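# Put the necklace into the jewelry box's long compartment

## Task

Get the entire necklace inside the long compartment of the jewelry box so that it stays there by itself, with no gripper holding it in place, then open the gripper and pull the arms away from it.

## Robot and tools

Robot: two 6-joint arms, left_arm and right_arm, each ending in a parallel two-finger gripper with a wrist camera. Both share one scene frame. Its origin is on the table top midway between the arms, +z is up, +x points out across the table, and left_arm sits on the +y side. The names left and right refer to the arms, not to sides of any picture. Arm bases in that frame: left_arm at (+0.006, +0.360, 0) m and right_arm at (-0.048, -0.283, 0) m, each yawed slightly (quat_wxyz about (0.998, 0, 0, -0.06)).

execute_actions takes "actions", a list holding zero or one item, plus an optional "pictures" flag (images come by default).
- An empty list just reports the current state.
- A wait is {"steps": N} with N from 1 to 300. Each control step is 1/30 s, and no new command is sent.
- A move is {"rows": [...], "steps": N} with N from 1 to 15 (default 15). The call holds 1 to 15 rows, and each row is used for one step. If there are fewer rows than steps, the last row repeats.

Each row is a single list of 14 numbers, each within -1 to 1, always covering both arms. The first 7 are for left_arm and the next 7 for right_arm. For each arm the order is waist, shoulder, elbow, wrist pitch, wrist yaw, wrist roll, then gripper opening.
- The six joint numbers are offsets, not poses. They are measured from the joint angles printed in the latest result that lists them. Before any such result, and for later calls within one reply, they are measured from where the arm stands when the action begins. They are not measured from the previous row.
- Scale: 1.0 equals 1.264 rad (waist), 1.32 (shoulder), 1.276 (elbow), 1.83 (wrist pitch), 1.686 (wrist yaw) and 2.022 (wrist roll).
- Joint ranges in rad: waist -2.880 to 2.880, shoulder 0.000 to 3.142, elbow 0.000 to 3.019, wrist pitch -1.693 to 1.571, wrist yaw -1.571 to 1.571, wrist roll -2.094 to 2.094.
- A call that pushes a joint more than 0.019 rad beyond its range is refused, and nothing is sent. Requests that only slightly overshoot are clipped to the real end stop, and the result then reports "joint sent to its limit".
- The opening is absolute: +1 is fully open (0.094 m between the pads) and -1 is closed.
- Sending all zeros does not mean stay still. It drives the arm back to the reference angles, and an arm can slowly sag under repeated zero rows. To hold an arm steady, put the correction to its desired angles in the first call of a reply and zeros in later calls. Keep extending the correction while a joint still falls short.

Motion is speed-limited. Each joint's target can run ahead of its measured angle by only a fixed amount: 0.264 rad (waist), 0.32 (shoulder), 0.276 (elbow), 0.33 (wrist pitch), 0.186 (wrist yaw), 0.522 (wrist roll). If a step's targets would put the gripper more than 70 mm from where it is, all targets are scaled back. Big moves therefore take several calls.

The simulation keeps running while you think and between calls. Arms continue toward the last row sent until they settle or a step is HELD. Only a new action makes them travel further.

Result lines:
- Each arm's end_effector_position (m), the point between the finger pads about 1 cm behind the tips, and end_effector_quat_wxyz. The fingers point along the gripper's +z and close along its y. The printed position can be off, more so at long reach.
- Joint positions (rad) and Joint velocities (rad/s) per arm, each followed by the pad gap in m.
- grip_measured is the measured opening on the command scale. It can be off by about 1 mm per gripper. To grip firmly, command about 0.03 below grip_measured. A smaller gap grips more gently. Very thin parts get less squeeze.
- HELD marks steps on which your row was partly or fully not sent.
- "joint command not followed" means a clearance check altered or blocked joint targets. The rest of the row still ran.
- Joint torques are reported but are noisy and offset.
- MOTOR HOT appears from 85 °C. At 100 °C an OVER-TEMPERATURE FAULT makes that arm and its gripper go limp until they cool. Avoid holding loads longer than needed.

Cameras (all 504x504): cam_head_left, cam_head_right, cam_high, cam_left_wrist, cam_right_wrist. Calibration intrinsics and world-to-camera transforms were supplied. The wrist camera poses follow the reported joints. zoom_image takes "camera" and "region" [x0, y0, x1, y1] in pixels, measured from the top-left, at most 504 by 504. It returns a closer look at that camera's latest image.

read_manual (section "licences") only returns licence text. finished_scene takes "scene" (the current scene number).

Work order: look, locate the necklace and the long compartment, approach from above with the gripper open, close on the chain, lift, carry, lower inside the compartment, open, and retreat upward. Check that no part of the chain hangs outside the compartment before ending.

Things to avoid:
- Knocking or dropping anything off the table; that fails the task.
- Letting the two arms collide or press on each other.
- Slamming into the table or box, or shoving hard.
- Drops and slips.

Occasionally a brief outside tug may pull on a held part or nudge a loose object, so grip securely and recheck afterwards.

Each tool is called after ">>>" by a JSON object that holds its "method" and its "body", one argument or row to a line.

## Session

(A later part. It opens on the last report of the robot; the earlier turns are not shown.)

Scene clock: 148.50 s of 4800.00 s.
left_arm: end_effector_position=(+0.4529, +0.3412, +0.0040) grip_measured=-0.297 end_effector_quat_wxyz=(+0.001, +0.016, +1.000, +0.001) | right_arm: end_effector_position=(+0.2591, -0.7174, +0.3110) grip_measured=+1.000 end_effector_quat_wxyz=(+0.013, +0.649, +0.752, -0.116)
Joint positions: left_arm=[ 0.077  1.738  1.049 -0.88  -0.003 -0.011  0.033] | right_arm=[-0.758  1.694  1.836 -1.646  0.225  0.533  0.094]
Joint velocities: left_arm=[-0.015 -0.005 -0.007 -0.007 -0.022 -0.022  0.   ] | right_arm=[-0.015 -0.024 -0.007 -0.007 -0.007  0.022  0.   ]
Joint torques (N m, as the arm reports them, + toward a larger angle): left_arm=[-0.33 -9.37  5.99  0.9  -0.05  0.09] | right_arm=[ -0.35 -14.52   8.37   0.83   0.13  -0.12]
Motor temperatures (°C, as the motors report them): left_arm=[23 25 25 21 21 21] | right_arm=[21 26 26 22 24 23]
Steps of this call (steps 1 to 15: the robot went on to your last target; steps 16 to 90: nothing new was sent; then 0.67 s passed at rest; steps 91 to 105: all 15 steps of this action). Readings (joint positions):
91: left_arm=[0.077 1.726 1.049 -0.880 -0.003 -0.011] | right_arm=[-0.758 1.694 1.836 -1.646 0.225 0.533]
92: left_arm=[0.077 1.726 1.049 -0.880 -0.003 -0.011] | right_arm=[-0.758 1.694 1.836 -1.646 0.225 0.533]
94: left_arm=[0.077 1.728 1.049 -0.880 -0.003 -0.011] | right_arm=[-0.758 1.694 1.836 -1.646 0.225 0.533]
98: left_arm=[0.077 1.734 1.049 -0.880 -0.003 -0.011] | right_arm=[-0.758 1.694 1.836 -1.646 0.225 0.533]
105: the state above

Still free; continue.

>>> {"method": "execute_actions", "body": {
  "actions": [
    {"rows": [[0,0.018,0,0.005,0,0,-0.3,0,0,0,0,0,0,1],[0,0.021,0,0.005,0,0,-0.3,0,0,0,0,0,0,1],[0,0.024,0,0.005,0,0,-0.3,0,0,0,0,0,0,1],[0,0.027,0,0.005,0,0,-0.3,0,0,0,0,0,0,1]], "steps": 15}
  ]
}}

>>> {"method": "zoom_image", "body": {
  "camera": "cam_left_wrist",
  "region": [180, 190, 320, 310]
}}

Scene clock: 152.33 s of 4800.00 s.
left_arm: end_effector_position=(+0.4528, +0.3412, +0.0037) grip_measured=-0.297 end_effector_quat_wxyz=(+0.001, +0.016, +1.000, +0.001) | right_arm: end_effector_position=(+0.2591, -0.7174, +0.3110) grip_measured=+1.000 end_effector_quat_wxyz=(+0.013, +0.649, +0.752, -0.116)
Joint positions: left_arm=[ 0.077  1.739  1.049 -0.88  -0.003 -0.011  0.033] | right_arm=[-0.758  1.694  1.836 -1.646  0.225  0.533  0.094]
Joint velocities: left_arm=[ 0.005 -0.005  0.012 -0.012 -0.007 -0.022 -0.001] | right_arm=[-0.015 -0.005 -0.017  0.002 -0.007  0.022  0.   ]
Joint torques (N m, as the arm reports them, + toward a larger angle): left_arm=[-0.44 -8.64  5.96  0.95 -0.03  0.09] | right_arm=[ -0.27 -14.54   8.4    0.81   0.13  -0.11]
Motor temperatures (°C, as the motors report them): left_arm=[23 25 25 21 21 21] | right_arm=[21 26 26 22 24 23]
Steps of this call (steps 1 to 15: the robot went on to your last target; steps 16 to 90: nothing new was sent; then 0.33 s passed at rest; steps 91 to 105: all 15 steps of this action). Readings (joint positions):
91: left_arm=[0.077 1.738 1.049 -0.880 -0.003 -0.011] | right_arm=[-0.758 1.694 1.836 -1.646 0.225 0.533]
92: left_arm=[0.077 1.738 1.049 -0.880 -0.003 -0.011] | right_arm=[-0.758 1.694 1.836 -1.646 0.225 0.533]
94: left_arm=[0.077 1.739 1.049 -0.880 -0.003 -0.011] | right_arm=[-0.758 1.694 1.836 -1.646 0.225 0.533]
98: left_arm=[0.077 1.739 1.049 -0.880 -0.003 -0.011] | right_arm=[-0.758 1.694 1.836 -1.646 0.225 0.533]
105: the state above
camera_calibration (this result's frames):
cam_left_wrist: T_world_to_cam=[[-0.0319723, -0.999441, 0.00973889, 0.350778], [-0.811681, 0.0316491, 0.583242, 0.359354], [-0.583225, 0.0107427, -0.81224, 0.386172], [0, 0, 0, 1]] pos_world=[0.528121, 0.33506, 0.100657]

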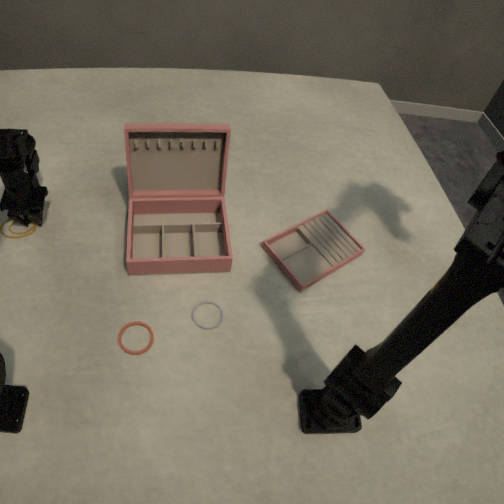

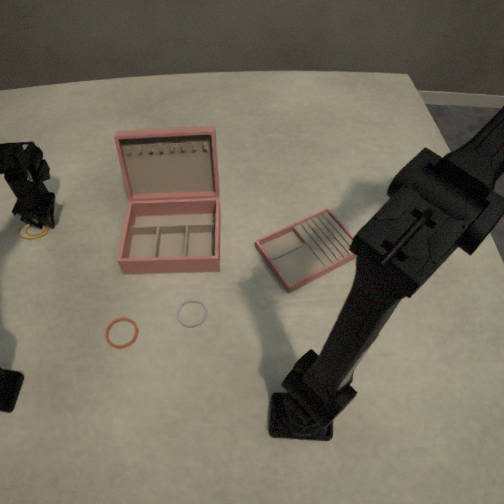

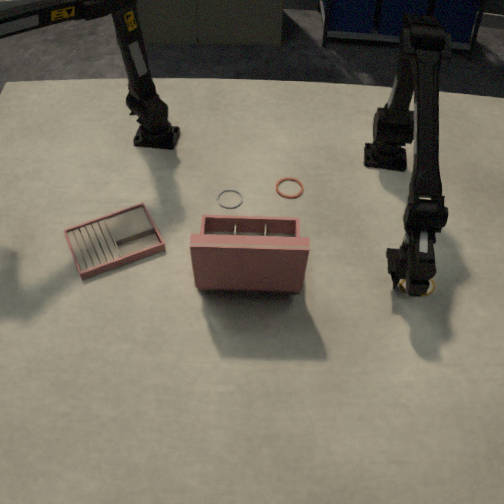

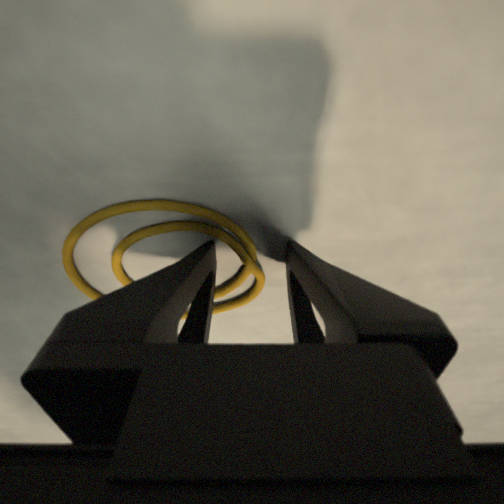

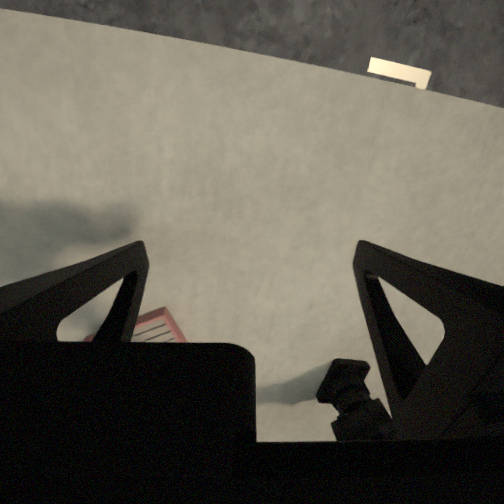

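Region (180, 190, 320, 310) of cam_left_wrist's 504x504 image, scaled by 3.600, with more detail than that image has; it fills the top 432 rows of this view, and the rest is white.

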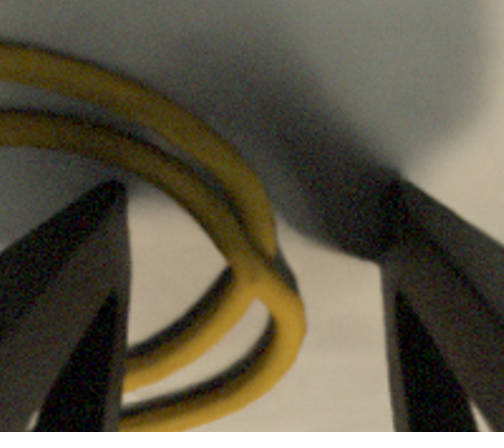

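>>> {"method": "execute_actions", "body": {
  "actions": [
    {"rows": [[0,0.01,0,0.005,0,0,-0.35,0,0,0,0,0,0,1],[0,0.01,0,0.005,0,0,-0.4,0,0,0,0,0,0,1],[0,0.01,0,0.005,0,0,-0.45,0,0,0,0,0,0,1],[0,0.01,0,0.005,0,0,-0.5,0,0,0,0,0,0,1],[0,0.01,0,0.005,0,0,-0.55,0,0,0,0,0,0,1],[0,0.01,0,0.005,0,0,-0.6,0,0,0,0,0,0,1],[0,0.01,0,0.005,0,0,-0.65,0,0,0,0,0,0,1],[0,0.01,0,0.005,0,0,-0.7,0,0,0,0,0,0,1],[0,0.01,0,0.005,0,0,-0.74,0,0,0,0,0,0,1],[0,0.01,0,0.005,0,0,-0.78,0,0,0,0,0,0,1],[0,0.01,0,0.005,0,0,-0.81,0,0,0,0,0,0,1],[0,0.01,0,0.005,0,0,-0.84,0,0,0,0,0,0,1],[0,0.01,0,0.005,0,0,-0.87,0,0,0,0,0,0,1]], "steps": 15}
  ]
}}

>>> {"method": "zoom_image", "body": {
  "camera": "cam_left_wrist",
  "region": [180, 190, 320, 310]
}}

Scene clock: 161.10 s of 4800.00 s.
left_arm: end_effector_position=(+0.4528, +0.3413, +0.0037) grip_measured=-0.866 end_effector_quat_wxyz=(+0.001, +0.016, +1.000, +0.001) | right_arm: end_effector_position=(+0.2591, -0.7174, +0.3110) grip_measured=+1.000 end_effector_quat_wxyz=(+0.013, +0.649, +0.752, -0.116)
Joint positions: left_arm=[ 0.077  1.739  1.049 -0.88  -0.003 -0.011  0.006] | right_arm=[-0.758  1.694  1.836 -1.646  0.225  0.533  0.094]
Joint velocities: left_arm=[-0.034  0.005 -0.002 -0.007 -0.037  0.022 -0.001] | right_arm=[ 0.005 -0.015 -0.002  0.007 -0.022 -0.022  0.   ]
Joint torques (N m, as the arm reports them, + toward a larger angle): left_arm=[ -0.24 -10.11   5.98   0.96  -0.03   0.09] | right_arm=[ -0.34 -14.51   8.4    0.79   0.14  -0.11]
Motor temperatures (°C, as the motors report them): left_arm=[23 25 25 21 21 21] | right_arm=[21 26 26 22 24 23]
Steps of this call (steps 1 to 15: the robot went on to your last target; steps 16 to 90: nothing new was sent; then 5.27 s passed at rest; steps 91 to 105: all 15 steps of this action). Readings (joint positions):
91: left_arm=[0.077 1.739 1.049 -0.880 -0.003 -0.011] | right_arm=[-0.758 1.694 1.836 -1.646 0.225 0.533]
92: left_arm=[0.077 1.739 1.049 -0.880 -0.003 -0.011] | right_arm=[-0.758 1.694 1.836 -1.646 0.225 0.533]
94: left_arm=[0.077 1.739 1.049 -0.880 -0.003 -0.011] | right_arm=[-0.758 1.694 1.836 -1.646 0.225 0.533]
98: left_arm=[0.077 1.739 1.049 -0.880 -0.003 -0.011] | right_arm=[-0.758 1.694 1.836 -1.646 0.225 0.533]
105: the state above
camera_calibration (this result's frames):
cam_left_wrist: T_world_to_cam=[[-0.031972, -0.999445, 0.00935745, 0.350846], [-0.811691, 0.0314265, 0.583241, 0.359434], [-0.583212, 0.011052, -0.812245, 0.386061], [0, 0, 0, 1]] pos_world=[0.528122, 0.335089, 0.100656]

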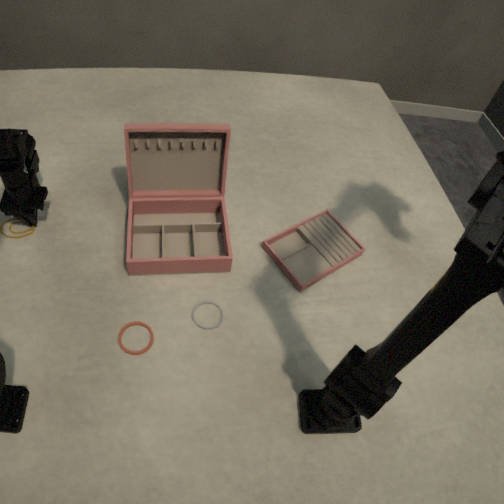

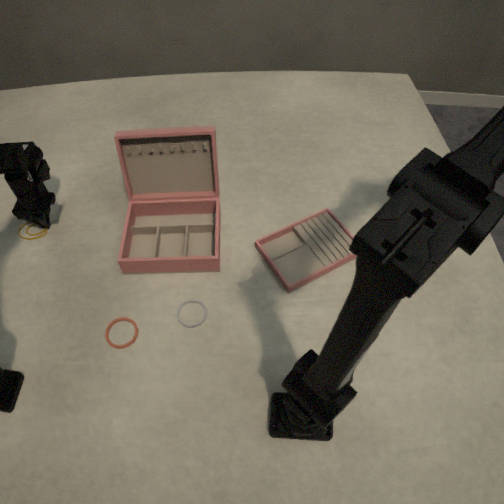

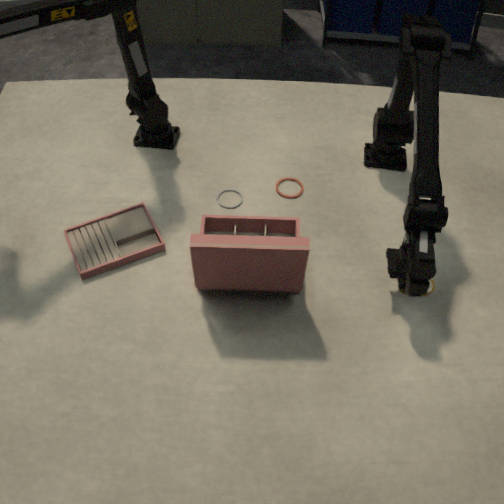

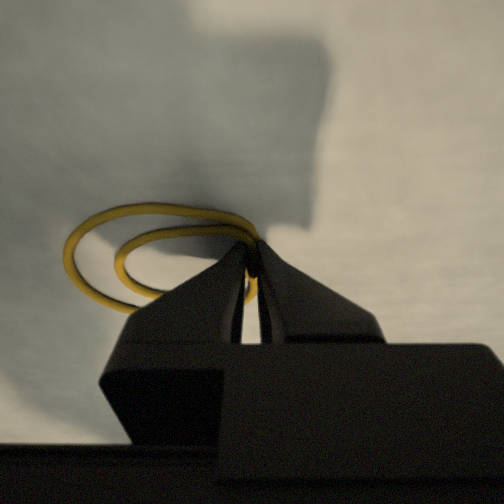

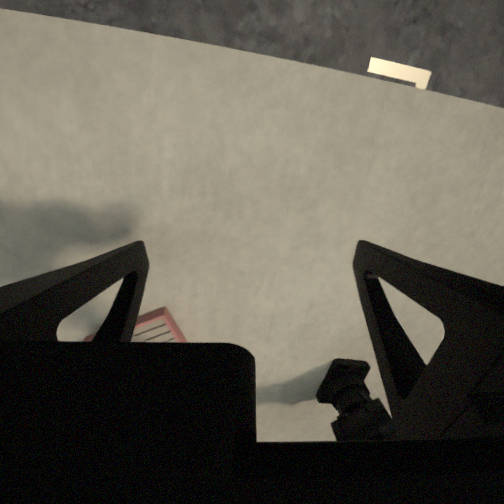

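Region (180, 190, 320, 310) of cam_left_wrist's 504x504 image, scaled by 3.600, with more detail than that image has; it fills the top 432 rows of this view, and the rest is white.

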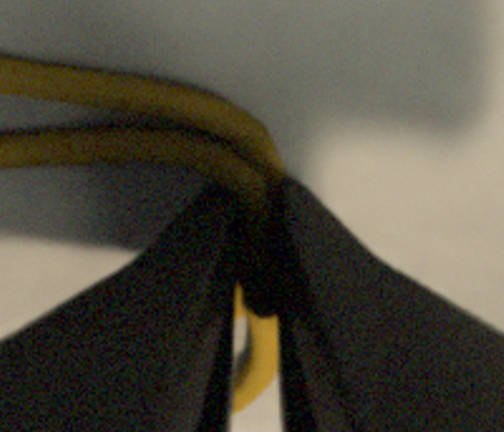

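Flexible; strands are stacking. Close further.

>>> {"method": "execute_actions", "body": {
  "actions": [
    {"rows": [[0,0.01,0,0.005,0,0,-0.88,0,0,0,0,0,0,1],[0,0.01,0,0.005,0,0,-0.89,0,0,0,0,0,0,1],[0,0.01,0,0.005,0,0,-0.90,0,0,0,0,0,0,1],[0,0.01,0,0.005,0,0,-0.91,0,0,0,0,0,0,1],[0,0.01,0,0.005,0,0,-0.92,0,0,0,0,0,0,1],[0,0.01,0,0.005,0,0,-0.93,0,0,0,0,0,0,1],[0,0.01,0,0.005,0,0,-0.94,0,0,0,0,0,0,1],[0,0.01,0,0.005,0,0,-0.95,0,0,0,0,0,0,1],[0,0.01,0,0.005,0,0,-0.96,0,0,0,0,0,0,1]], "steps": 14}
  ],
  "pictures": false
}}

Scene clock: 169.00 s of 4800.00 s.
left_arm: end_effector_position=(+0.4528, +0.3413, +0.0037) grip_measured=-0.935 end_effector_quat_wxyz=(+0.001, +0.016, +1.000, +0.001) | right_arm: end_effector_position=(+0.2591, -0.7174, +0.3110) grip_measured=+1.000 end_effector_quat_wxyz=(+0.013, +0.649, +0.752, -0.116)
Joint positions: left_arm=[ 0.077  1.739  1.049 -0.88  -0.003 -0.011  0.003] | right_arm=[-0.758  1.694  1.836 -1.646  0.225  0.533  0.094]
Joint velocities: left_arm=[-0.005 -0.005 -0.007  0.017 -0.007 -0.051 -0.001] | right_arm=[ 0.015 -0.005  0.012  0.017 -0.066  0.081  0.   ]
Joint torques (N m, as the arm reports them, + toward a larger angle): left_arm=[ -0.46 -10.07   5.99   0.91  -0.04   0.08] | right_arm=[ -0.33 -14.55   8.4    0.79   0.14  -0.11]
Motor temperatures (°C, as the motors report them): left_arm=[23 25 25 21 21 21] | right_arm=[21 26 26 22 24 23]
Steps of this call (steps 1 to 15: the robot went on to your last target; steps 16 to 90: nothing new was sent; then 4.43 s passed at rest; steps 91 to 104: all 14 steps of this action). Readings (joint positions):
91: left_arm=[0.077 1.739 1.049 -0.880 -0.003 -0.011] | right_arm=[-0.758 1.694 1.836 -1.646 0.225 0.533]
92: left_arm=[0.077 1.739 1.049 -0.880 -0.003 -0.011] | right_arm=[-0.758 1.694 1.836 -1.646 0.225 0.533]
94: left_arm=[0.077 1.739 1.049 -0.880 -0.003 -0.011] | right_arm=[-0.758 1.694 1.836 -1.646 0.225 0.533]
98: left_arm=[0.077 1.739 1.049 -0.880 -0.003 -0.011] | right_arm=[-0.758 1.694 1.836 -1.646 0.225 0.533]
104: the state above

>>> {"method": "execute_actions", "body": {
  "actions": [
    {"rows": [[0,-0.015,0.012,-0.005,0,0,-0.965,0,0,0,0,0,0,1],[0,-0.02,0.017,-0.01,0,0,-0.965,0,0,0,0,0,0,1],[0,-0.026,0.023,-0.018,0,0,-0.965,0,0,0,0,0,0,1],[0,-0.033,0.03,-0.028,0,0,-0.965,0,0,0,0,0,0,1],[0,-0.041,0.038,-0.039,0,0,-0.965,0,0,0,0,0,0,1],[0,-0.049,0.046,-0.05,0,0,-0.965,0,0,0,0,0,0,1],[0,-0.057,0.054,-0.061,0,0,-0.965,0,0,0,0,0,0,1],[0,-0.065,0.062,-0.072,0,0,-0.965,0,0,0,0,0,0,1],[0,-0.073,0.07,-0.083,0,0,-0.965,0,0,0,0,0,0,1],[0,-0.081,0.078,-0.094,0,0,-0.965,0,0,0,0,0,0,1],[0,-0.089,0.086,-0.105,0,0,-0.965,0,0,0,0,0,0,1],[0,-0.097,0.094,-0.116,0,0,-0.965,0,0,0,0,0,0,1],[0,-0.105,0.102,-0.127,0,0,-0.965,0,0,0,0,0,0,1],[0,-0.113,0.11,-0.138,0,0,-0.965,0,0,0,0,0,0,1],[0,-0.121,0.118,-0.149,0,0,-0.965,0,0,0,0,0,0,1]], "steps": 15}
  ],
  "pictures": false
}}

>>> {"method": "execute_actions", "body": {
  "actions": [
    {"rows": [[0,-0.035,0.038,-0.03,0,0,-0.965,0,0,0,0,0,0,1],[0,-0.043,0.047,-0.041,0,0,-0.965,0,0,0,0,0,0,1],[0,-0.051,0.056,-0.052,0,0,-0.965,0,0,0,0,0,0,1],[0,-0.059,0.065,-0.063,0,0,-0.965,0,0,0,0,0,0,1],[0,-0.067,0.074,-0.074,0,0,-0.965,0,0,0,0,0,0,1],[0,-0.075,0.083,-0.085,0,0,-0.965,0,0,0,0,0,0,1],[0,-0.083,0.092,-0.096,0,0,-0.965,0,0,0,0,0,0,1],[0,-0.091,0.101,-0.107,0,0,-0.965,0,0,0,0,0,0,1],[0,-0.099,0.11,-0.118,0,0,-0.965,0,0,0,0,0,0,1],[0,-0.106,0.118,-0.129,0,0,-0.965,0,0,0,0,0,0,1],[0,-0.112,0.125,-0.14,0,0,-0.965,0,0,0,0,0,0,1],[0,-0.116,0.13,-0.15,0,0,-0.965,0,0,0,0,0,0,1],[0,-0.118,0.133,-0.157,0,0,-0.965,0,0,0,0,0,0,1]], "steps": 15}
  ],
  "pictures": false
}}

>>> {"method": "execute_actions", "body": {
  "actions": [
    {"steps": 15}
  ]
}}

Scene clock: 183.50 s of 4800.00 s.
left_arm: end_effector_position=(+0.4472, +0.3415, +0.0772) grip_measured=-0.935 end_effector_quat_wxyz=(-0.012, +0.016, +1.000, +0.002) | right_arm: end_effector_position=(+0.2591, -0.7174, +0.3110) grip_measured=+1.000 end_effector_quat_wxyz=(+0.013, +0.649, +0.752, -0.116)
Joint positions: left_arm=[ 0.077  1.628  1.133 -1.099 -0.003 -0.011  0.003] | right_arm=[-0.758  1.694  1.836 -1.646  0.225  0.533  0.094]
Joint velocities: left_arm=[ 0.005 -0.425  0.359 -0.564  0.037  0.007 -0.   ] | right_arm=[-0.024 -0.005  0.002 -0.007 -0.007  0.066  0.   ]
Joint torques (N m, as the arm reports them, + toward a larger angle): left_arm=[ -0.43 -12.06   9.76  -0.19  -0.04   0.09] | right_arm=[ -0.25 -14.55   8.4    0.79   0.13  -0.11]
Motor temperatures (°C, as the motors report them): left_arm=[23 25 25 21 21 21] | right_arm=[21 26 26 22 24 23]
Steps of this call (steps 1 to 15: the robot went on to your last target; steps 16 to 90: nothing new was sent; then 11.00 s passed at rest; steps 91 to 105: all 15 steps of this action). Readings (joint positions):
91: left_arm=[0.077 1.739 1.049 -0.880 -0.003 -0.011] | right_arm=[-0.758 1.694 1.836 -1.646 0.225 0.533]
92: left_arm=[0.077 1.739 1.049 -0.881 -0.003 -0.011] | right_arm=[-0.758 1.694 1.836 -1.646 0.225 0.533]
94: left_arm=[0.077 1.736 1.049 -0.893 -0.003 -0.011] | right_arm=[-0.758 1.694 1.836 -1.646 0.225 0.533]
98: left_arm=[0.077 1.714 1.056 -0.961 -0.003 -0.011] | right_arm=[-0.758 1.694 1.836 -1.646 0.225 0.533]
105: the state above

Scene clock: 184.00 s of 4800.00 s.
left_arm: end_effector_position=(+0.4290, +0.3423, +0.1763) grip_measured=-0.935 end_effector_quat_wxyz=(-0.016, +0.016, +1.000, +0.002) | right_arm: end_effector_position=(+0.2591, -0.7174, +0.3110) grip_measured=+1.000 end_effector_quat_wxyz=(+0.013, +0.649, +0.752, -0.116)
Joint positions: left_arm=[ 0.077  1.493  1.252 -1.361 -0.003 -0.011  0.003] | right_arm=[-0.758  1.694  1.836 -1.646  0.225  0.533  0.094]
Joint velocities: left_arm=[ 0.015 -0.249  0.149 -0.208  0.022  0.051 -0.   ] | right_arm=[ 0.005  0.005 -0.032  0.022  0.007 -0.022  0.   ]
Joint torques (N m, as the arm reports them, + toward a larger angle): left_arm=[ -0.52 -10.48   9.98   0.1   -0.04   0.09] | right_arm=[ -0.21 -14.52   8.41   0.8    0.13  -0.12]
Motor temperatures (°C, as the motors report them): left_arm=[23 25 25 21 21 21] | right_arm=[21 26 26 22 24 23]
Steps of this call (steps 1 to 15: all 15 steps of this action). Readings (joint positions):
1: left_arm=[0.077 1.615 1.143 -1.115 -0.003 -0.011] | right_arm=[-0.758 1.694 1.836 -1.646 0.225 0.533]
2: left_arm=[0.077 1.601 1.150 -1.128 -0.003 -0.011] | right_arm=[-0.758 1.694 1.836 -1.646 0.225 0.533]
4: left_arm=[0.077 1.577 1.162 -1.162 -0.003 -0.011] | right_arm=[-0.758 1.694 1.836 -1.646 0.225 0.533]
8: left_arm=[0.077 1.547 1.191 -1.242 -0.003 -0.011] | right_arm=[-0.758 1.694 1.836 -1.646 0.225 0.533]
15: the state above

Scene clock: 184.50 s of 4800.00 s.
left_arm: end_effector_position=(+0.4278, +0.3423, +0.1867) grip_measured=-0.935 end_effector_quat_wxyz=(-0.009, +0.016, +1.000, +0.002) | right_arm: end_effector_position=(+0.2591, -0.7174, +0.3110) grip_measured=+1.000 end_effector_quat_wxyz=(+0.013, +0.649, +0.752, -0.116)
Joint positions: left_arm=[ 0.077  1.475  1.26  -1.373 -0.003 -0.011  0.003] | right_arm=[-0.758  1.694  1.836 -1.646  0.225  0.533  0.094]
Joint velocities: left_arm=[ 0.015 -0.015 -0.007  0.007 -0.007  0.007 -0.001] | right_arm=[-0.005  0.005 -0.012 -0.007  0.022  0.037  0.   ]
Joint torques (N m, as the arm reports them, + toward a larger angle): left_arm=[-0.39 -8.98 10.02 -0.13 -0.03  0.09] | right_arm=[ -0.32 -14.55   8.4    0.8    0.14  -0.12]
Motor temperatures (°C, as the motors report them): left_arm=[23 25 25 21 21 21] | right_arm=[21 26 26 22 24 23]
Steps of this call (steps 1 to 15: the robot went on to your last target). Readings (joint positions):
1: left_arm=[0.077 1.486 1.256 -1.366 -0.003 -0.011] | right_arm=[-0.758 1.694 1.836 -1.646 0.225 0.533]
2: left_arm=[0.077 1.481 1.259 -1.369 -0.003 -0.011] | right_arm=[-0.758 1.694 1.836 -1.646 0.225 0.533]
4: left_arm=[0.077 1.475 1.260 -1.372 -0.003 -0.011] | right_arm=[-0.758 1.694 1.836 -1.646 0.225 0.533]
8: left_arm=[0.077 1.475 1.260 -1.373 -0.003 -0.011] | right_arm=[-0.758 1.694 1.836 -1.646 0.225 0.533]
15: the state above
camera_calibration (this result's frames):
cam_left_wrist: T_world_to_cam=[[-0.031799, -0.999452, 0.00916962, 0.349346], [-0.800657, 0.0309634, 0.598322, 0.225055], [-0.598278, 0.0116843, -0.801203, 0.524334], [0, 0, 0, 1]] pos_world=[0.504998, 0.336059, 0.282239]

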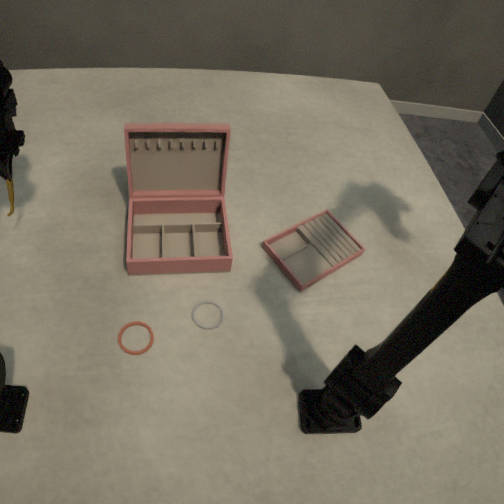

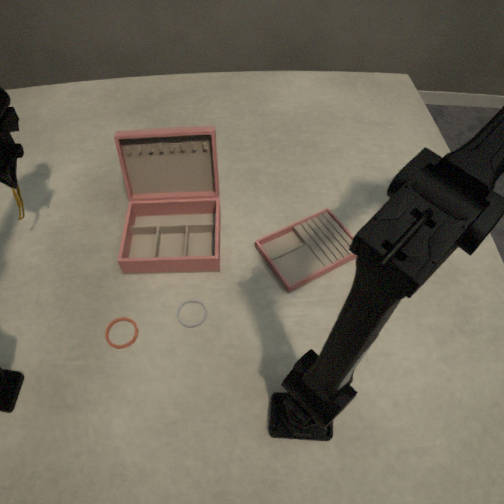

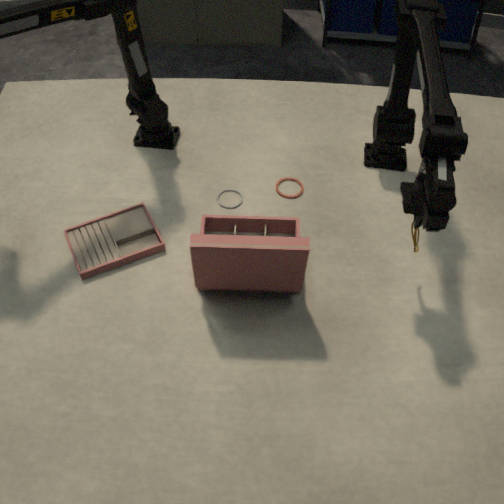

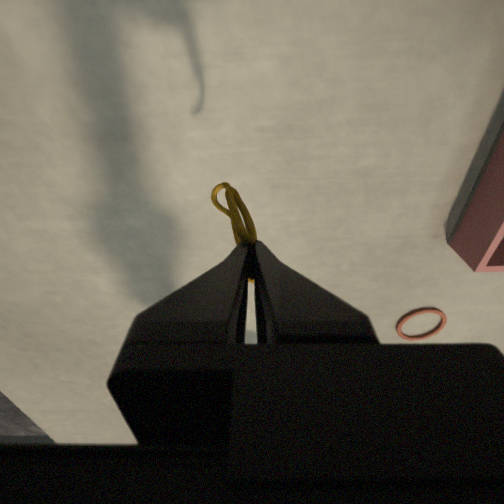

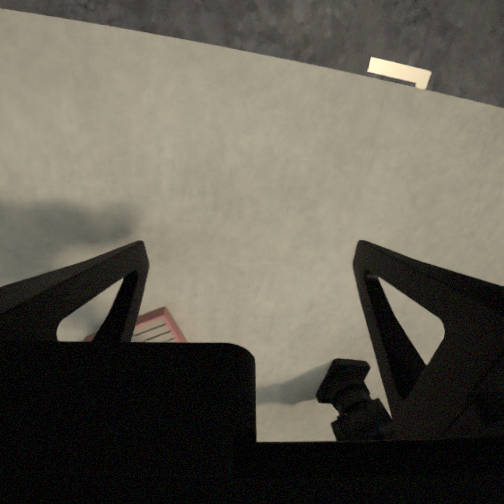

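>>> {"method": "execute_actions", "body": {
  "actions": [
    {"rows": [[-0.005,0,0.035,0.003,0,0.01,-0.965,0,0,0,0,0,0,1],[-0.013,0,0.04,0.006,0,0.025,-0.965,0,0,0,0,0,0,1],[-0.025,0,0.047,0.01,0,0.045,-0.965,0,0,0,0,0,0,1],[-0.04,0,0.055,0.014,0,0.07,-0.965,0,0,0,0,0,0,1],[-0.058,0,0.063,0.018,0,0.1,-0.965,0,0,0,0,0,0,1],[-0.078,0,0.071,0.022,0,0.13,-0.965,0,0,0,0,0,0,1],[-0.1,0,0.079,0.026,0,0.16,-0.965,0,0,0,0,0,0,1],[-0.123,0,0.087,0.03,0,0.19,-0.965,0,0,0,0,0,0,1],[-0.146,0,0.095,0.034,0,0.22,-0.965,0,0,0,0,0,0,1],[-0.169,0,0.102,0.038,0,0.25,-0.965,0,0,0,0,0,0,1],[-0.192,0,0.108,0.042,0,0.28,-0.965,0,0,0,0,0,0,1],[-0.215,0,0.113,0.045,0,0.31,-0.965,0,0,0,0,0,0,1],[-0.238,0,0.117,0.048,0,0.34,-0.965,0,0,0,0,0,0,1],[-0.261,0,0.12,0.05,0,0.37,-0.965,0,0,0,0,0,0,1],[-0.284,0,0.12,0.05,0,0.4,-0.965,0,0,0,0,0,0,1]], "steps": 15}
  ],
  "pictures": false
}}

>>> {"method": "execute_actions", "body": {
  "actions": [
    {"rows": [[-0.07,0,0.035,0,0,0.1,-0.965,0,0,0,0,0,0,1],[-0.093,0,0.035,0,0,0.1,-0.965,0,0,0,0,0,0,1],[-0.116,0,0.035,0,0,0.1,-0.965,0,0,0,0,0,0,1],[-0.139,0,0.035,0,0,0.1,-0.965,0,0,0,0,0,0,1],[-0.162,0,0.035,0,0,0.1,-0.965,0,0,0,0,0,0,1],[-0.185,0,0.035,0,0,0.1,-0.965,0,0,0,0,0,0,1],[-0.208,0,0.035,0,0,0.1,-0.965,0,0,0,0,0,0,1],[-0.231,0,0.035,0,0,0.1,-0.965,0,0,0,0,0,0,1],[-0.254,0,0.035,0,0,0.1,-0.965,0,0,0,0,0,0,1],[-0.275,0,0.035,0,0,0.1,-0.965,0,0,0,0,0,0,1],[-0.293,0,0.035,0,0,0.1,-0.965,0,0,0,0,0,0,1],[-0.308,0,0.035,0,0,0.1,-0.965,0,0,0,0,0,0,1],[-0.32,0,0.035,0,0,0.1,-0.965,0,0,0,0,0,0,1],[-0.328,0,0.035,0,0,0.1,-0.965,0,0,0,0,0,0,1],[-0.332,0,0.035,0,0,0.1,-0.965,0,0,0,0,0,0,1]], "steps": 15}
  ],
  "pictures": false
}}

>>> {"method": "execute_actions", "body": {
  "actions": [
    {"steps": 12}
  ]
}}

Scene clock: 222.87 s of 4800.00 s.
left_arm: end_effector_position=(+0.4505, +0.1995, +0.2293) grip_measured=-0.935 end_effector_quat_wxyz=(+0.080, +0.429, +0.900, +0.010) | right_arm: end_effector_position=(+0.2591, -0.7174, +0.3110) grip_measured=+1.000 end_effector_quat_wxyz=(+0.013, +0.649, +0.752, -0.116)
Joint positions: left_arm=[-0.229  1.475  1.365 -1.299 -0.004  0.542  0.003] | right_arm=[-0.758  1.694  1.836 -1.646  0.225  0.533  0.094]
Joint velocities: left_arm=[-1.001  0.005  0.164  0.12   0.022  1.663  0.   ] | right_arm=[-0.005 -0.015  0.007  0.002 -0.022 -0.022  0.   ]
Joint torques (N m, as the arm reports them, + toward a larger angle): left_arm=[ -0.33 -10.17  10.12   1.15   0.06   0.17] | right_arm=[ -0.3  -14.47   8.39   0.81   0.13  -0.12]
Motor temperatures (°C, as the motors report them): left_arm=[23 25 29 21 21 21] | right_arm=[21 27 27 22 24 23]
Steps of this call (steps 1 to 15: the robot went on to your last target; steps 16 to 1136: nothing new was sent; steps 1137 to 1151: all 15 steps of this action). Readings (joint positions):
1137: left_arm=[0.077 1.475 1.260 -1.373 -0.003 -0.009] | right_arm=[-0.758 1.694 1.836 -1.646 0.225 0.533]
1138: left_arm=[0.076 1.475 1.260 -1.373 -0.003 -0.003] | right_arm=[-0.758 1.694 1.836 -1.646 0.225 0.533]
1140: left_arm=[0.069 1.475 1.262 -1.371 -0.003 0.028] | right_arm=[-0.758 1.694 1.836 -1.646 0.225 0.533]
1144: left_arm=[0.005 1.475 1.289 -1.350 -0.004 0.171] | right_arm=[-0.758 1.694 1.836 -1.646 0.225 0.533]
1151: the state above

Scene clock: 223.37 s of 4800.00 s.
left_arm: end_effector_position=(+0.3498, +0.0328, +0.2318) grip_measured=-0.935 end_effector_quat_wxyz=(+0.084, +0.675, +0.733, +0.001) | right_arm: end_effector_position=(+0.2591, -0.7174, +0.3110) grip_measured=+1.000 end_effector_quat_wxyz=(+0.013, +0.649, +0.752, -0.116)
Joint positions: left_arm=[-0.643  1.475  1.371 -1.297 -0.004  0.727  0.003] | right_arm=[-0.758  1.694  1.836 -1.646  0.225  0.533  0.094]
Joint velocities: left_arm=[-0.513 -0.015 -0.007 -0.027  0.051  0.066 -0.   ] | right_arm=[-0.015 -0.005 -0.022 -0.002 -0.037  0.037  0.   ]
Joint torques (N m, as the arm reports them, + toward a larger angle): left_arm=[ 1.46 -9.86 10.22  0.77 -0.01  0.2 ] | right_arm=[ -0.34 -14.52   8.39   0.81   0.13  -0.11]
Motor temperatures (°C, as the motors report them): left_arm=[23 25 29 21 21 21] | right_arm=[21 27 27 22 24 23]
Steps of this call (steps 1 to 15: all 15 steps of this action). Readings (joint positions):
1: left_arm=[-0.262 1.475 1.370 -1.297 -0.004 0.584] | right_arm=[-0.758 1.694 1.836 -1.646 0.225 0.533]
2: left_arm=[-0.294 1.475 1.371 -1.297 -0.004 0.614] | right_arm=[-0.758 1.694 1.836 -1.646 0.225 0.533]
4: left_arm=[-0.355 1.475 1.371 -1.297 -0.004 0.657] | right_arm=[-0.758 1.694 1.836 -1.646 0.225 0.533]
8: left_arm=[-0.468 1.475 1.371 -1.297 -0.004 0.702] | right_arm=[-0.758 1.694 1.836 -1.646 0.225 0.533]
15: the state above

Scene clock: 223.77 s of 4800.00 s.
left_arm: end_effector_position=(+0.3465, +0.0294, +0.2318) grip_measured=-0.935 end_effector_quat_wxyz=(+0.084, +0.680, +0.728, +0.000) | right_arm: end_effector_position=(+0.2591, -0.7174, +0.3110) grip_measured=+1.000 end_effector_quat_wxyz=(+0.013, +0.649, +0.752, -0.116)
Joint positions: left_arm=[-0.652  1.475  1.371 -1.297 -0.003  0.732  0.003] | right_arm=[-0.758  1.694  1.836 -1.646  0.225  0.533  0.094]
Joint velocities: left_arm=[ 0.015 -0.015 -0.012  0.017 -0.037  0.037 -0.   ] | right_arm=[-0.005 -0.005  0.017  0.002 -0.007 -0.022  0.   ]
Joint torques (N m, as the arm reports them, + toward a larger angle): left_arm=[-0.48 -9.68 10.37  0.79  0.    0.21] | right_arm=[ -0.26 -14.47   8.41   0.82   0.13  -0.11]
Motor temperatures (°C, as the motors report them): left_arm=[23 25 29 21 21 21] | right_arm=[21 27 27 22 24 23]
Steps of this call (steps 1 to 12: the robot went on to your last target). Readings (joint positions):
1: left_arm=[-0.657 1.475 1.371 -1.297 -0.003 0.728] | right_arm=[-0.758 1.694 1.836 -1.646 0.225 0.533]
2: left_arm=[-0.665 1.475 1.371 -1.297 -0.003 0.730] | right_arm=[-0.758 1.694 1.836 -1.646 0.225 0.533]
4: left_arm=[-0.669 1.475 1.371 -1.297 -0.003 0.731] | right_arm=[-0.758 1.694 1.836 -1.646 0.225 0.533]
8: left_arm=[-0.658 1.475 1.371 -1.297 -0.003 0.732] | right_arm=[-0.758 1.694 1.836 -1.646 0.225 0.533]
12: the state above
camera_calibration (this result's frames):
cam_left_wrist: T_world_to_cam=[[-0.99205, -0.0725569, -0.102825, 0.365065], [-0.113189, 0.87157, 0.477026, -0.092222], [0.0550081, 0.484872, -0.872854, 0.291791], [0, 0, 0, 1]] pos_world=[0.335673, -0.0346153, 0.336221]

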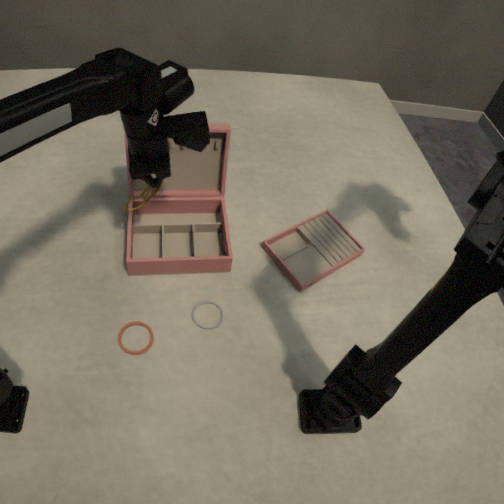

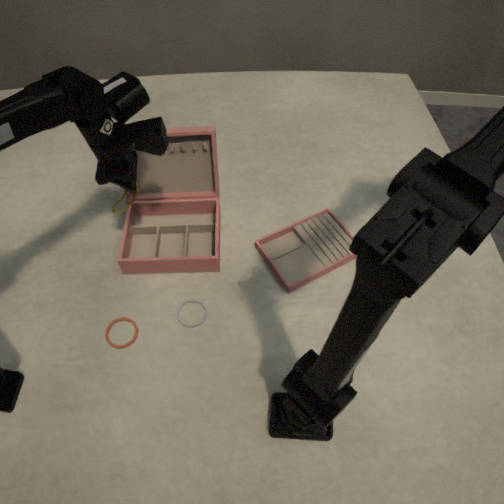

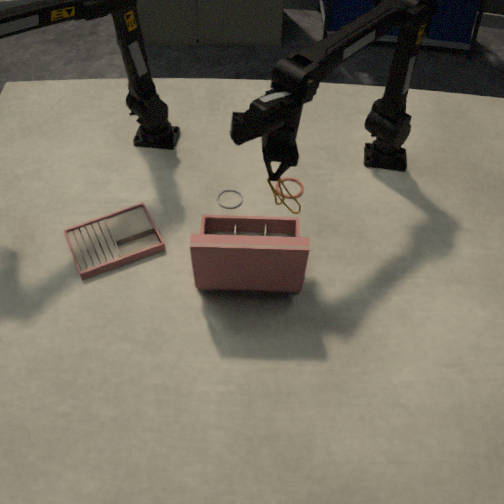

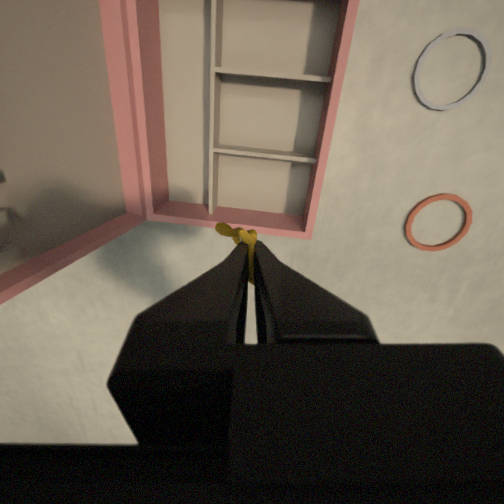

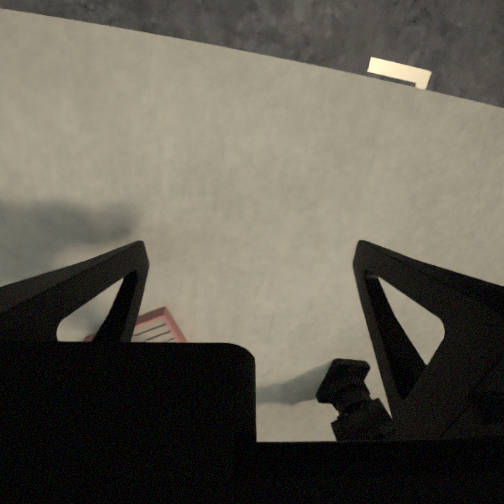

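>>> {"method": "execute_actions", "body": {
  "actions": [
    {"rows": [[0.001,0.012,0.034,0.008,0,0.003,-0.965,0,0,0,0,0,0,1],[0.002,0.017,0.039,0.009,0,0.006,-0.965,0,0,0,0,0,0,1],[0.003,0.024,0.046,0.011,0,0.009,-0.965,0,0,0,0,0,0,1],[0.004,0.032,0.054,0.013,0,0.012,-0.965,0,0,0,0,0,0,1],[0.005,0.04,0.062,0.015,0,0.015,-0.965,0,0,0,0,0,0,1],[0.006,0.048,0.07,0.017,0,0.018,-0.965,0,0,0,0,0,0,1],[0.007,0.056,0.078,0.019,0,0.021,-0.965,0,0,0,0,0,0,1],[0.008,0.064,0.086,0.021,0,0.024,-0.965,0,0,0,0,0,0,1],[0.009,0.072,0.094,0.023,0,0.027,-0.965,0,0,0,0,0,0,1],[0.01,0.08,0.102,0.025,0,0.03,-0.965,0,0,0,0,0,0,1],[0.011,0.088,0.11,0.027,0,0.033,-0.965,0,0,0,0,0,0,1],[0.012,0.096,0.118,0.029,0,0.036,-0.965,0,0,0,0,0,0,1],[0.013,0.104,0.126,0.031,0,0.039,-0.965,0,0,0,0,0,0,1],[0.014,0.112,0.134,0.033,0,0.042,-0.965,0,0,0,0,0,0,1],[0.016,0.12,0.142,0.035,0,0.045,-0.965,0,0,0,0,0,0,1]], "steps": 15}
  ],
  "pictures": false
}}

>>> {"method": "execute_actions", "body": {
  "actions": [
    {"rows": [[0.004,0.04,0.058,0.015,0,0.015,-0.965,0,0,0,0,0,0,1],[0.004,0.048,0.066,0.017,0,0.015,-0.965,0,0,0,0,0,0,1],[0.004,0.056,0.074,0.019,0,0.015,-0.965,0,0,0,0,0,0,1],[0.004,0.064,0.082,0.021,0,0.015,-0.965,0,0,0,0,0,0,1],[0.004,0.072,0.09,0.023,0,0.015,-0.965,0,0,0,0,0,0,1],[0.004,0.08,0.098,0.025,0,0.015,-0.965,0,0,0,0,0,0,1],[0.004,0.088,0.106,0.028,0,0.015,-0.965,0,0,0,0,0,0,1],[0.004,0.096,0.114,0.031,0,0.015,-0.965,0,0,0,0,0,0,1],[0.004,0.104,0.122,0.034,0,0.015,-0.965,0,0,0,0,0,0,1],[0.004,0.111,0.129,0.037,0,0.015,-0.965,0,0,0,0,0,0,1],[0.004,0.117,0.135,0.039,0,0.015,-0.965,0,0,0,0,0,0,1],[0.004,0.122,0.139,0.041,0,0.015,-0.965,0,0,0,0,0,0,1],[0.004,0.125,0.141,0.042,0,0.015,-0.965,0,0,0,0,0,0,1]], "steps": 15}
  ],
  "pictures": false
}}

>>> {"method": "execute_actions", "body": {
  "actions": [
    {"steps": 15}
  ]
}}

Scene clock: 264.87 s of 4800.00 s.
left_arm: end_effector_position=(+0.3867, -0.0037, +0.2248) grip_measured=-0.935 end_effector_quat_wxyz=(+0.101, +0.696, +0.711, +0.003) | right_arm: end_effector_position=(+0.2591, -0.7174, +0.3110) grip_measured=+1.000 end_effector_quat_wxyz=(+0.013, +0.649, +0.752, -0.116)
Joint positions: left_arm=[-0.644  1.591  1.48  -1.257 -0.003  0.787  0.003] | right_arm=[-0.758  1.694  1.836 -1.646  0.225  0.533  0.094]
Joint velocities: left_arm=[ 0.044  0.337  0.252  0.085 -0.022  0.154 -0.   ] | right_arm=[-0.005 -0.005 -0.012  0.002 -0.066 -0.051  0.   ]
Joint torques (N m, as the arm reports them, + toward a larger angle): left_arm=[ 0.7  -9.8  11.46  1.7   0.02  0.19] | right_arm=[ -0.33 -14.45   8.42   0.81   0.14  -0.11]
Motor temperatures (°C, as the motors report them): left_arm=[23 25 31 21 21 21] | right_arm=[21 27 27 22 24 23]
Steps of this call (steps 1 to 15: the robot went on to your last target; steps 16 to 1218: nothing new was sent; steps 1219 to 1233: all 15 steps of this action). Readings (joint positions):
1219: left_arm=[-0.652 1.475 1.371 -1.297 -0.003 0.733] | right_arm=[-0.758 1.694 1.836 -1.646 0.225 0.533]
1220: left_arm=[-0.652 1.475 1.371 -1.297 -0.003 0.733] | right_arm=[-0.758 1.694 1.836 -1.646 0.225 0.533]
1222: left_arm=[-0.652 1.477 1.372 -1.296 -0.003 0.736] | right_arm=[-0.758 1.694 1.836 -1.646 0.225 0.533]
1226: left_arm=[-0.652 1.507 1.406 -1.286 -0.003 0.750] | right_arm=[-0.758 1.694 1.836 -1.646 0.225 0.533]
1233: the state above

Scene clock: 265.37 s of 4800.00 s.
left_arm: end_effector_position=(+0.4326, -0.0457, +0.2056) grip_measured=-0.935 end_effector_quat_wxyz=(+0.122, +0.700, +0.704, +0.004) | right_arm: end_effector_position=(+0.2591, -0.7174, +0.3110) grip_measured=+1.000 end_effector_quat_wxyz=(+0.013, +0.649, +0.752, -0.116)
Joint positions: left_arm=[-0.642  1.733  1.605 -1.197 -0.003  0.805  0.003] | right_arm=[-0.758  1.694  1.836 -1.646  0.225  0.533  0.094]
Joint velocities: left_arm=[ 0.005  0.093  0.037  0.046  0.037 -0.095 -0.   ] | right_arm=[ 0.005 -0.005  0.007 -0.007  0.037 -0.022  0.   ]
Joint torques (N m, as the arm reports them, + toward a larger angle): left_arm=[ -0.25 -12.65  11.22   1.63   0.02   0.2 ] | right_arm=[ -0.35 -14.52   8.4    0.83   0.13  -0.11]
Motor temperatures (°C, as the motors report them): left_arm=[23 25 31 21 21 21] | right_arm=[21 27 27 22 24 23]
Steps of this call (steps 1 to 15: all 15 steps of this action). Readings (joint positions):
1: left_arm=[-0.643 1.602 1.489 -1.253 -0.003 0.791] | right_arm=[-0.758 1.694 1.836 -1.646 0.225 0.533]
2: left_arm=[-0.642 1.613 1.496 -1.249 -0.003 0.794] | right_arm=[-0.758 1.694 1.836 -1.646 0.225 0.533]
4: left_arm=[-0.642 1.633 1.511 -1.243 -0.003 0.799] | right_arm=[-0.758 1.694 1.836 -1.646 0.225 0.533]
8: left_arm=[-0.642 1.676 1.549 -1.228 -0.003 0.803] | right_arm=[-0.758 1.694 1.836 -1.646 0.225 0.533]
15: the state above

Scene clock: 265.87 s of 4800.00 s.
left_arm: end_effector_position=(+0.4331, -0.0462, +0.2032) grip_measured=-0.935 end_effector_quat_wxyz=(+0.121, +0.700, +0.704, +0.004) | right_arm: end_effector_position=(+0.2591, -0.7174, +0.3110) grip_measured=+1.000 end_effector_quat_wxyz=(+0.013, +0.649, +0.752, -0.116)
Joint positions: left_arm=[-0.642  1.738  1.605 -1.196 -0.003  0.806  0.003] | right_arm=[-0.758  1.694  1.836 -1.646  0.225  0.533  0.094]
Joint velocities: left_arm=[-0.015  0.005 -0.002 -0.012 -0.051 -0.037 -0.   ] | right_arm=[-0.015 -0.015 -0.012 -0.002 -0.037  0.022  0.   ]
Joint torques (N m, as the arm reports them, + toward a larger angle): left_arm=[ -0.2  -11.93  11.42   1.7    0.02   0.2 ] | right_arm=[ -0.3  -14.55   8.42   0.81   0.14  -0.12]
Motor temperatures (°C, as the motors report them): left_arm=[23 25 31 21 21 21] | right_arm=[21 27 27 22 24 23]
Steps of this call (steps 1 to 15: the robot went on to your last target). Readings (joint positions):
1: left_arm=[-0.642 1.736 1.605 -1.196 -0.003 0.805] | right_arm=[-0.758 1.694 1.836 -1.646 0.225 0.533]
2: left_arm=[-0.642 1.737 1.605 -1.196 -0.003 0.805] | right_arm=[-0.758 1.694 1.836 -1.646 0.225 0.533]
4: left_arm=[-0.642 1.738 1.605 -1.196 -0.003 0.805] | right_arm=[-0.758 1.694 1.836 -1.646 0.225 0.533]
8: left_arm=[-0.642 1.738 1.605 -1.196 -0.003 0.806] | right_arm=[-0.758 1.694 1.836 -1.646 0.225 0.533]
15: the state above
All arms were judged still, so your last target was given up. Only a new action makes them travel on or press farther. Fingers that are still opening or closing keep moving.
camera_calibration (this result's frames):
cam_left_wrist: T_world_to_cam=[[-0.986459, -0.0166308, -0.163165, 0.454921], [-0.0871903, 0.895798, 0.435826, -0.00466559], [0.138915, 0.444151, -0.885117, 0.263036], [0, 0, 0, 1]] pos_world=[0.411814, -0.105082, 0.309078]

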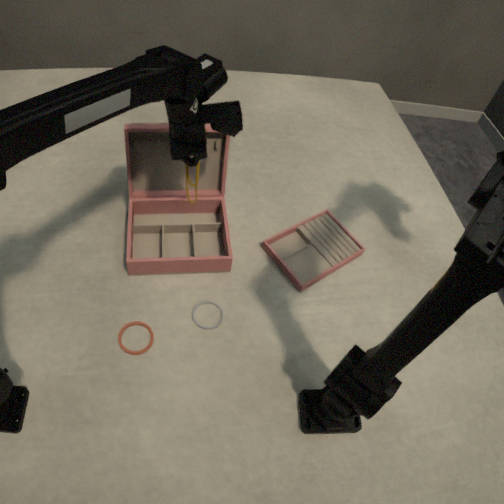

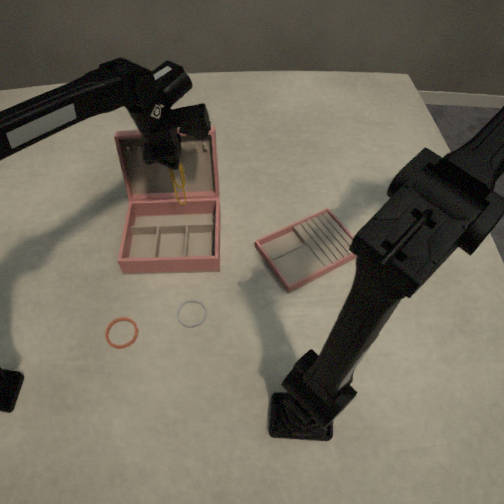

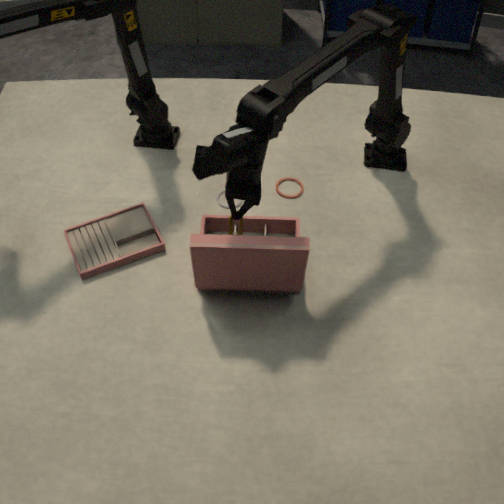

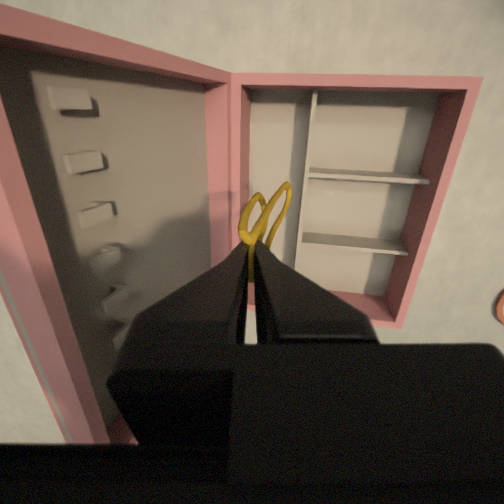

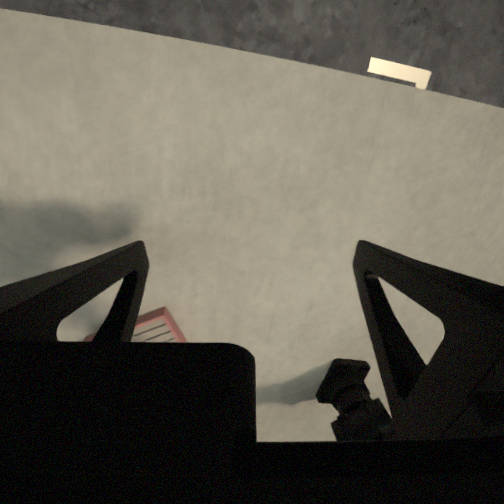

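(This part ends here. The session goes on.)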